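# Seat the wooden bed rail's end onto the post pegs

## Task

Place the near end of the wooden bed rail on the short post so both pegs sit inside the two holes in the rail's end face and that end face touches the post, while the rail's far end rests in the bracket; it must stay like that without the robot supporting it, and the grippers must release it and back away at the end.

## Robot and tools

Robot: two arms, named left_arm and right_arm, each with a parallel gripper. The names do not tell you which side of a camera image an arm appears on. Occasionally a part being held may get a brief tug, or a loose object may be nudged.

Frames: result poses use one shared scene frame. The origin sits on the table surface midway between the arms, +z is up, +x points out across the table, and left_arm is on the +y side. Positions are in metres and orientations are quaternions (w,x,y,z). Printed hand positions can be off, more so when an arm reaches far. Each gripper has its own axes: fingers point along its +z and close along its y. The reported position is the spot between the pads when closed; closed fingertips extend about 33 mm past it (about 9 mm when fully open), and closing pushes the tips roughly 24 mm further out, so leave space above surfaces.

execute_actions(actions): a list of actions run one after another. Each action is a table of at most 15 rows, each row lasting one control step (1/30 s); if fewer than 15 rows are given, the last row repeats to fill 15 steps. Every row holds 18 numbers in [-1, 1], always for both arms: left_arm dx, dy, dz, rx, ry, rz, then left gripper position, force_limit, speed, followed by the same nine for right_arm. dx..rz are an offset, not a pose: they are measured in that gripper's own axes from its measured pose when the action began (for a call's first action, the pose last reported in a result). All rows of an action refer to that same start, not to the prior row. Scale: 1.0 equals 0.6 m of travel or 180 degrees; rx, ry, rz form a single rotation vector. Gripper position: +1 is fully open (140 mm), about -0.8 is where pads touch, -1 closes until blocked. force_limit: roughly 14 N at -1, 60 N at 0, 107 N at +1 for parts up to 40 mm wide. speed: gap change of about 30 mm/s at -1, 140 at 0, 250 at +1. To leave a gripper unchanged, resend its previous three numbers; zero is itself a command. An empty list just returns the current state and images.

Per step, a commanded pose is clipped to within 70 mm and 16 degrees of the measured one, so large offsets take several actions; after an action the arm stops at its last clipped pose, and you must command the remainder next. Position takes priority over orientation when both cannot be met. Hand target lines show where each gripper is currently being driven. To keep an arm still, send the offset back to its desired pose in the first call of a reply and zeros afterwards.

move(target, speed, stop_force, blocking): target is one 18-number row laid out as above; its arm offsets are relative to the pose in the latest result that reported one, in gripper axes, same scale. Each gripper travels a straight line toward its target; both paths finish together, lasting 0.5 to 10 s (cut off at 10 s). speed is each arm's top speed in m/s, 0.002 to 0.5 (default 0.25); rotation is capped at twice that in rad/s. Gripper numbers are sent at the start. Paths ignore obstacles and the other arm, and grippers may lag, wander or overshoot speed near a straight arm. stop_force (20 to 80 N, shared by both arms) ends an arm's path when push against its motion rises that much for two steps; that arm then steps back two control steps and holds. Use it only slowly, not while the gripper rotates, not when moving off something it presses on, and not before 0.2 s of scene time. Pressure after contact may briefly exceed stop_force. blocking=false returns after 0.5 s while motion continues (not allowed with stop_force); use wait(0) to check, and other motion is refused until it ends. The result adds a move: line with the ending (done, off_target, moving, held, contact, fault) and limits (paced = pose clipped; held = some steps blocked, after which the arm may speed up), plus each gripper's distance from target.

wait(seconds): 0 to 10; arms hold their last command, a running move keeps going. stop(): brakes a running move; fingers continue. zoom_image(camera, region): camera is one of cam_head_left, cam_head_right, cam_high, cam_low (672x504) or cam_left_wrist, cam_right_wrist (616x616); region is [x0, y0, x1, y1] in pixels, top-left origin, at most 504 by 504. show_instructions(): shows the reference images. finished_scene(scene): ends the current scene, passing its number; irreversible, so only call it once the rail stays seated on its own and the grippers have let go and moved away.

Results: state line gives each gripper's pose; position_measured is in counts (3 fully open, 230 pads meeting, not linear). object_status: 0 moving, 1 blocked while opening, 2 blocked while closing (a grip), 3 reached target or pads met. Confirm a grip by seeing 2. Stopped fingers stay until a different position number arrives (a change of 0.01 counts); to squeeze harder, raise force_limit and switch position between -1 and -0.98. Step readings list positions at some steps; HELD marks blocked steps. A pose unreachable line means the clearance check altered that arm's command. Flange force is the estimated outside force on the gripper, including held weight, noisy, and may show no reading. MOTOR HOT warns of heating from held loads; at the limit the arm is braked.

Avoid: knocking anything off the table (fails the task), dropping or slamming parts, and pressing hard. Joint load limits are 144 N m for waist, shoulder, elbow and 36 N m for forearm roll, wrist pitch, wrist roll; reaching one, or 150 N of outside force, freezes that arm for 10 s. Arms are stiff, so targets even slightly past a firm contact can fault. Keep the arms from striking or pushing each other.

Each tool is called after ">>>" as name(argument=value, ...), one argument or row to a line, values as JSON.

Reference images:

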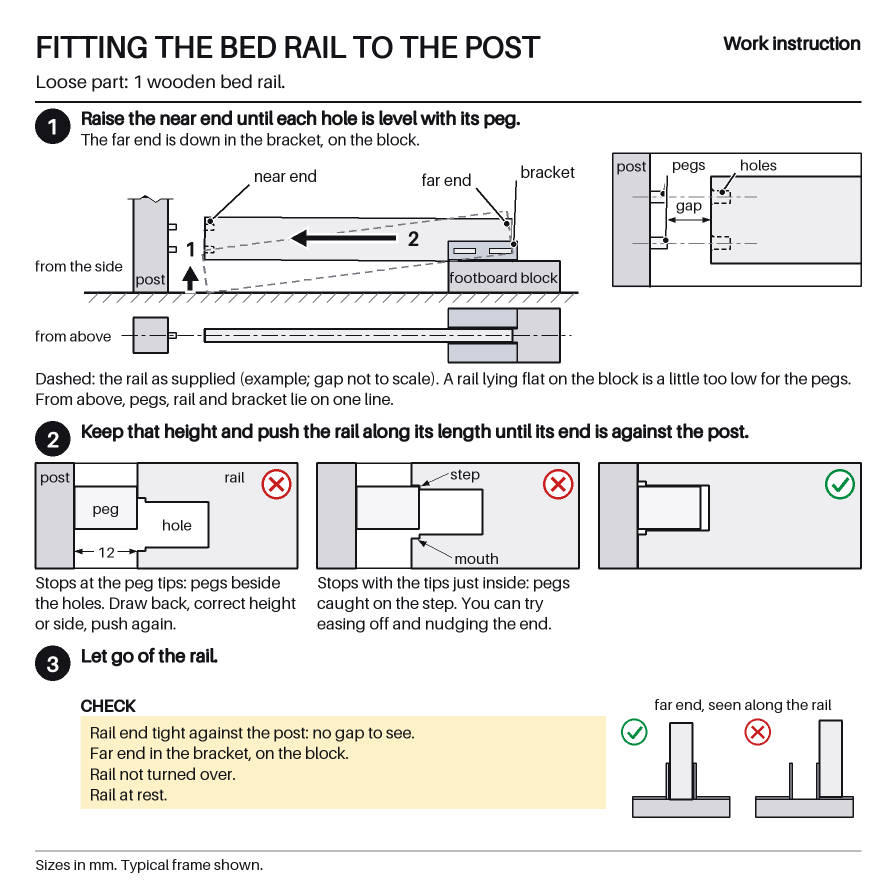

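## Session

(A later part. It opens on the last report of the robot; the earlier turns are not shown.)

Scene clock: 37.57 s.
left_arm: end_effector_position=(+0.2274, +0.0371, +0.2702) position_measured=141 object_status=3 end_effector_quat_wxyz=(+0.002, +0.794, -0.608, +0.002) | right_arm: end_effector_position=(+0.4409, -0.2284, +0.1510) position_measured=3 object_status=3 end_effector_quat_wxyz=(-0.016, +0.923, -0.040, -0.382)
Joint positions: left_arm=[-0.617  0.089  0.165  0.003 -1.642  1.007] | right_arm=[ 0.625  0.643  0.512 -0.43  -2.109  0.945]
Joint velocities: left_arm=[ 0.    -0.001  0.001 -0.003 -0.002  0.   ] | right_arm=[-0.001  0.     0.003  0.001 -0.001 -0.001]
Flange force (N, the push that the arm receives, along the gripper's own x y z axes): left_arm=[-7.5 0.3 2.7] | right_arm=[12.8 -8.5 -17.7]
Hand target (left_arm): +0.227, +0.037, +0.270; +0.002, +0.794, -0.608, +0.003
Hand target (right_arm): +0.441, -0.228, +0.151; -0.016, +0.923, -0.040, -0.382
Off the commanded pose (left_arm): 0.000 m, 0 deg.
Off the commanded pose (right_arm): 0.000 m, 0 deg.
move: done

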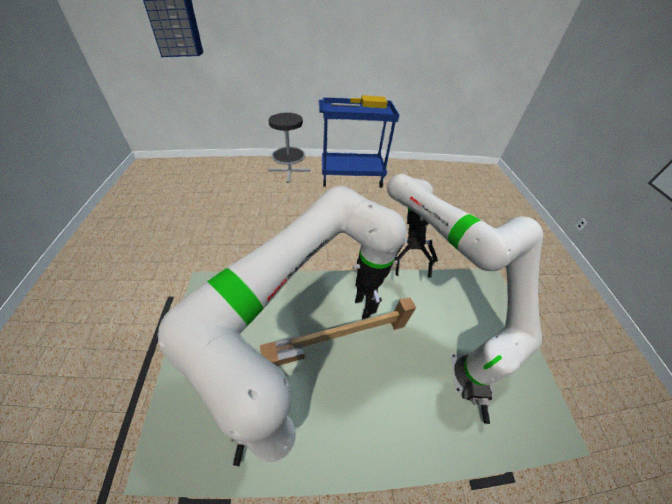

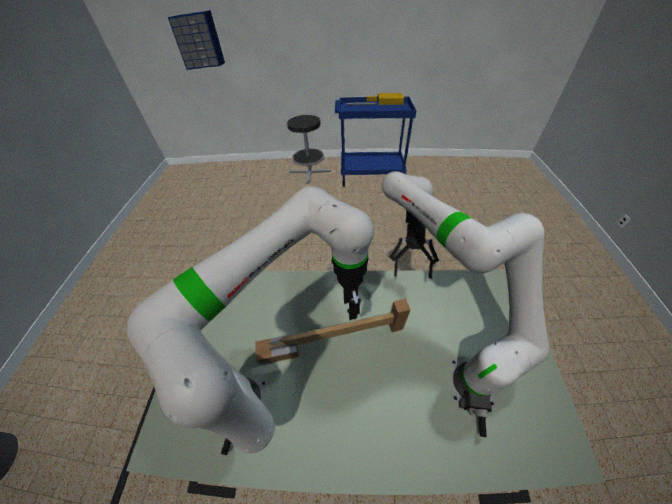

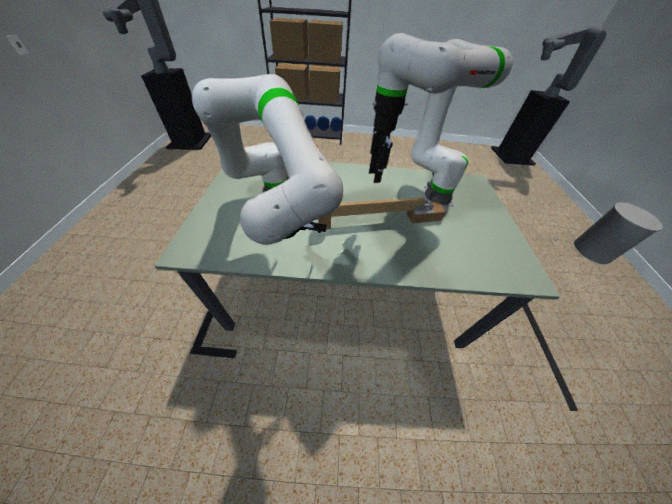

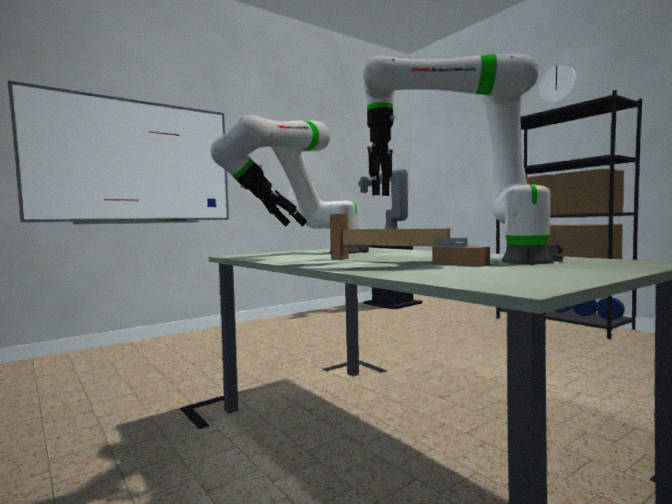

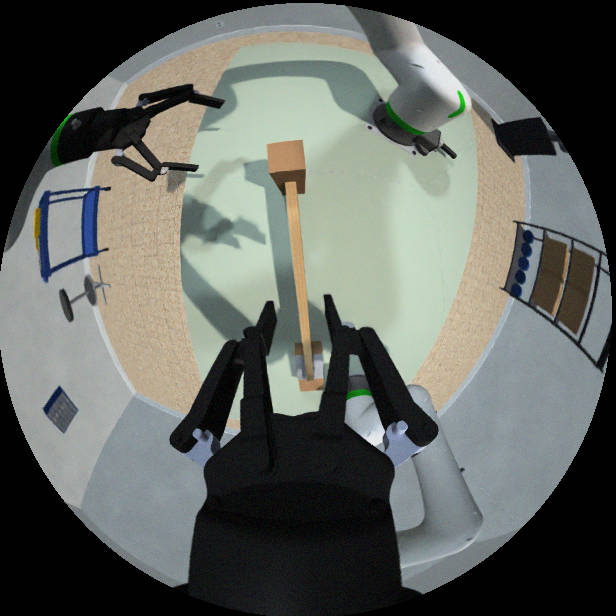

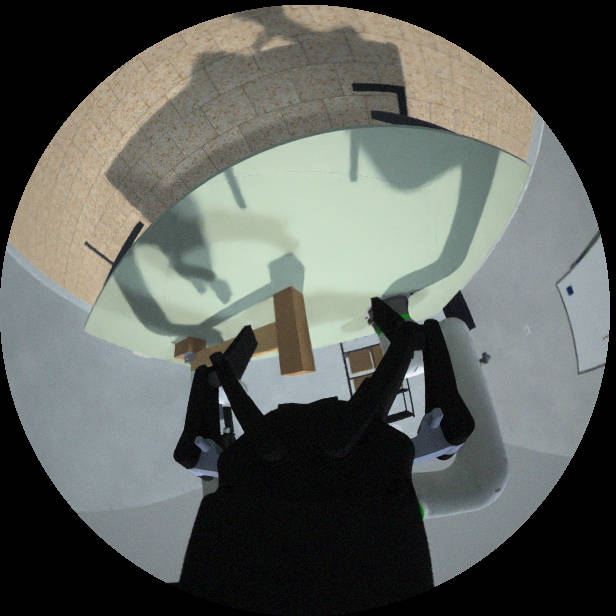

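>>> execute_actions(
  actions=[],
)

Scene clock: 38.07 s.
left_arm: end_effector_position=(+0.2275, +0.0371, +0.2702) position_measured=141 object_status=3 end_effector_quat_wxyz=(+0.002, +0.794, -0.608, +0.003) | right_arm: end_effector_position=(+0.4409, -0.2285, +0.1510) position_measured=3 object_status=3 end_effector_quat_wxyz=(-0.016, +0.923, -0.040, -0.382)
Joint positions: left_arm=[-0.617  0.089  0.165  0.003 -1.642  1.007] | right_arm=[ 0.625  0.643  0.512 -0.43  -2.109  0.945]
Joint velocities: left_arm=[-0.     0.     0.    -0.     0.001 -0.001] | right_arm=[ 0.    -0.001  0.    -0.     0.     0.   ]
Flange force (N, the push that the arm receives, along the gripper's own x y z axes): left_arm=[-1.3 0.6 0.9] | right_arm=[8.6 -5.2 -10.1]
Hand target (left_arm): +0.227, +0.037, +0.270; +0.002, +0.794, -0.608, +0.003
Hand target (right_arm): +0.441, -0.228, +0.151; -0.016, +0.923, -0.040, -0.382
Off the commanded pose (left_arm): 0.000 m, 0 deg.
Off the commanded pose (right_arm): 0.000 m, 0 deg.

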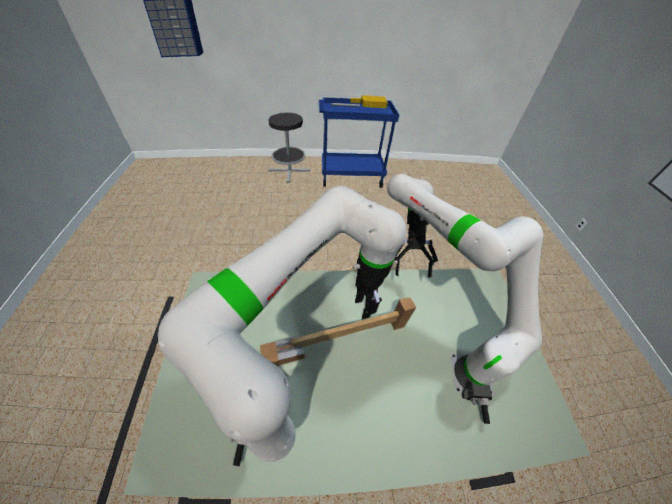

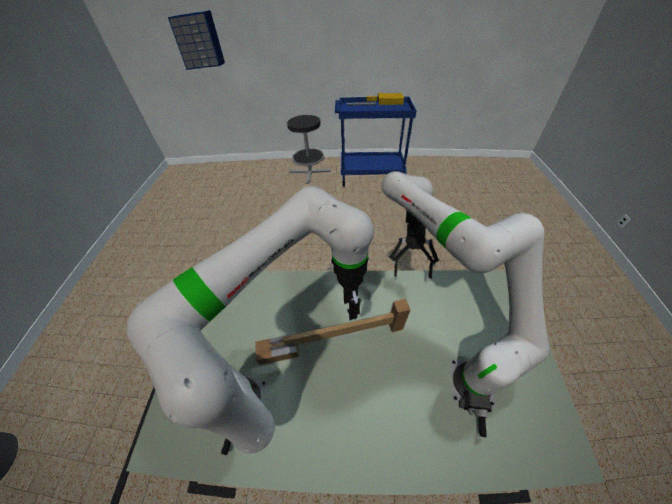

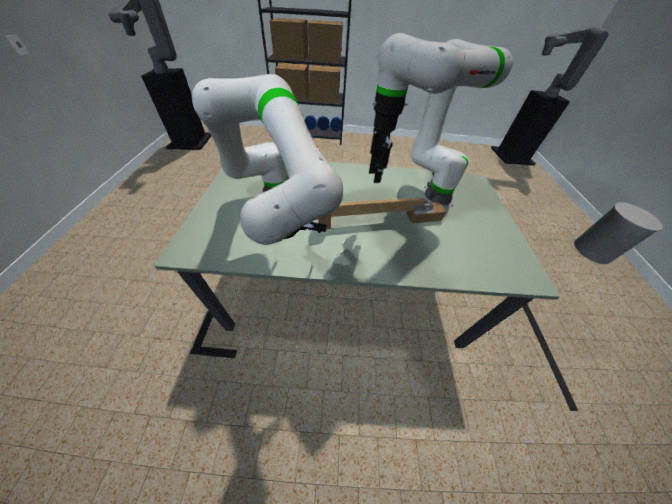

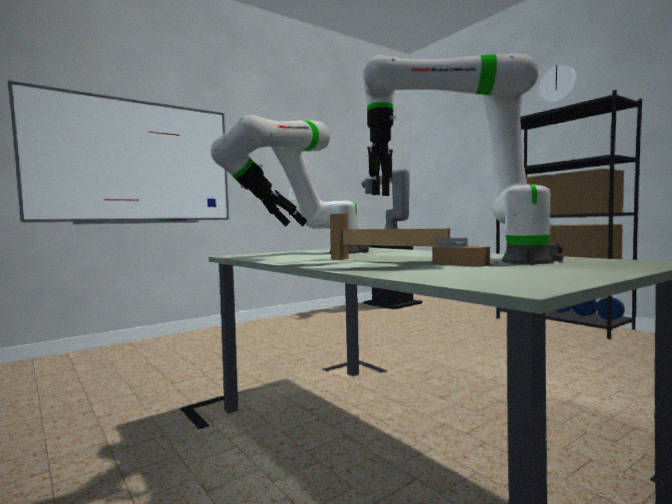

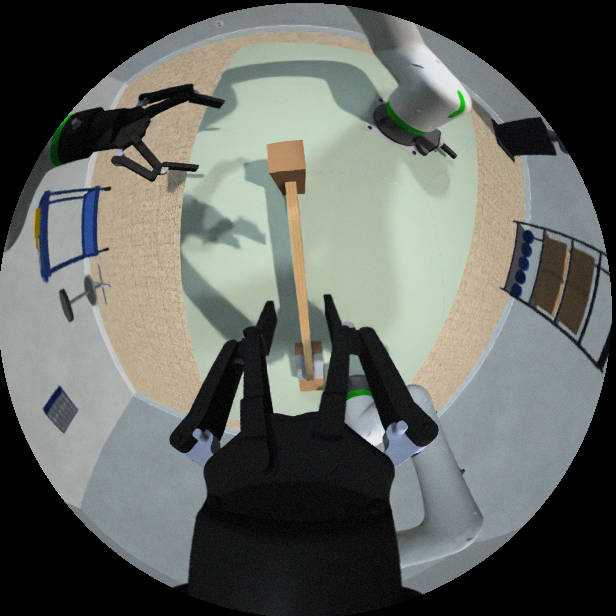

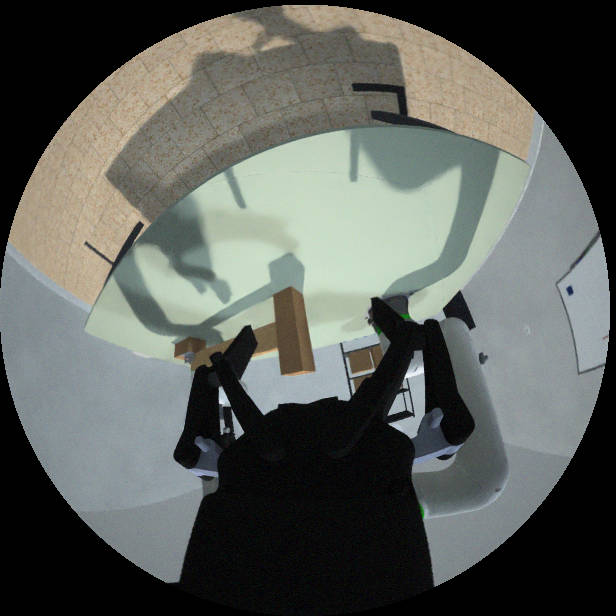

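>>> zoom_image(
  camera="cam_low",
  region=[320, 190, 500, 280],
)

>>> zoom_image(
  camera="cam_left_wrist",
  region=[250, 130, 340, 220],
)

Region (320, 190, 500, 280) of cam_low's 672x504 image, scaled by 2.800, with more detail than that image has.

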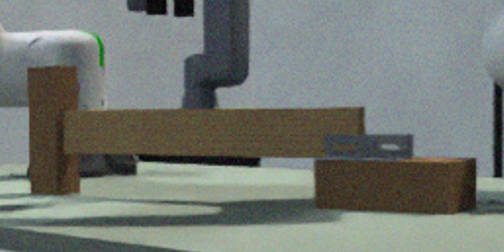

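Region (250, 130, 340, 220) of cam_left_wrist's 616x616 image, scaled by 5.600, with more detail than that image has.

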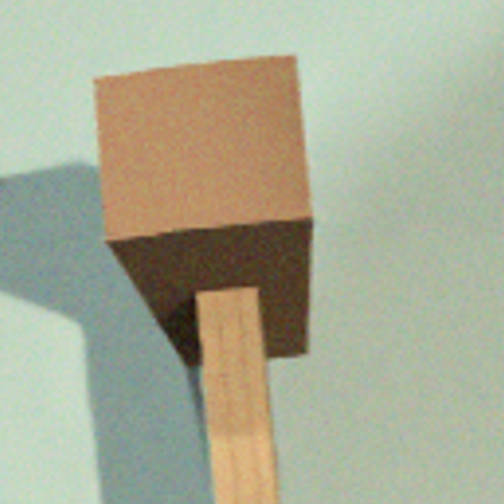

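The rail remains seated against the post and in the bracket. Finishing scene 1.

>>> finished_scene(
  scene=1,
)

The scene is finished: the task was done.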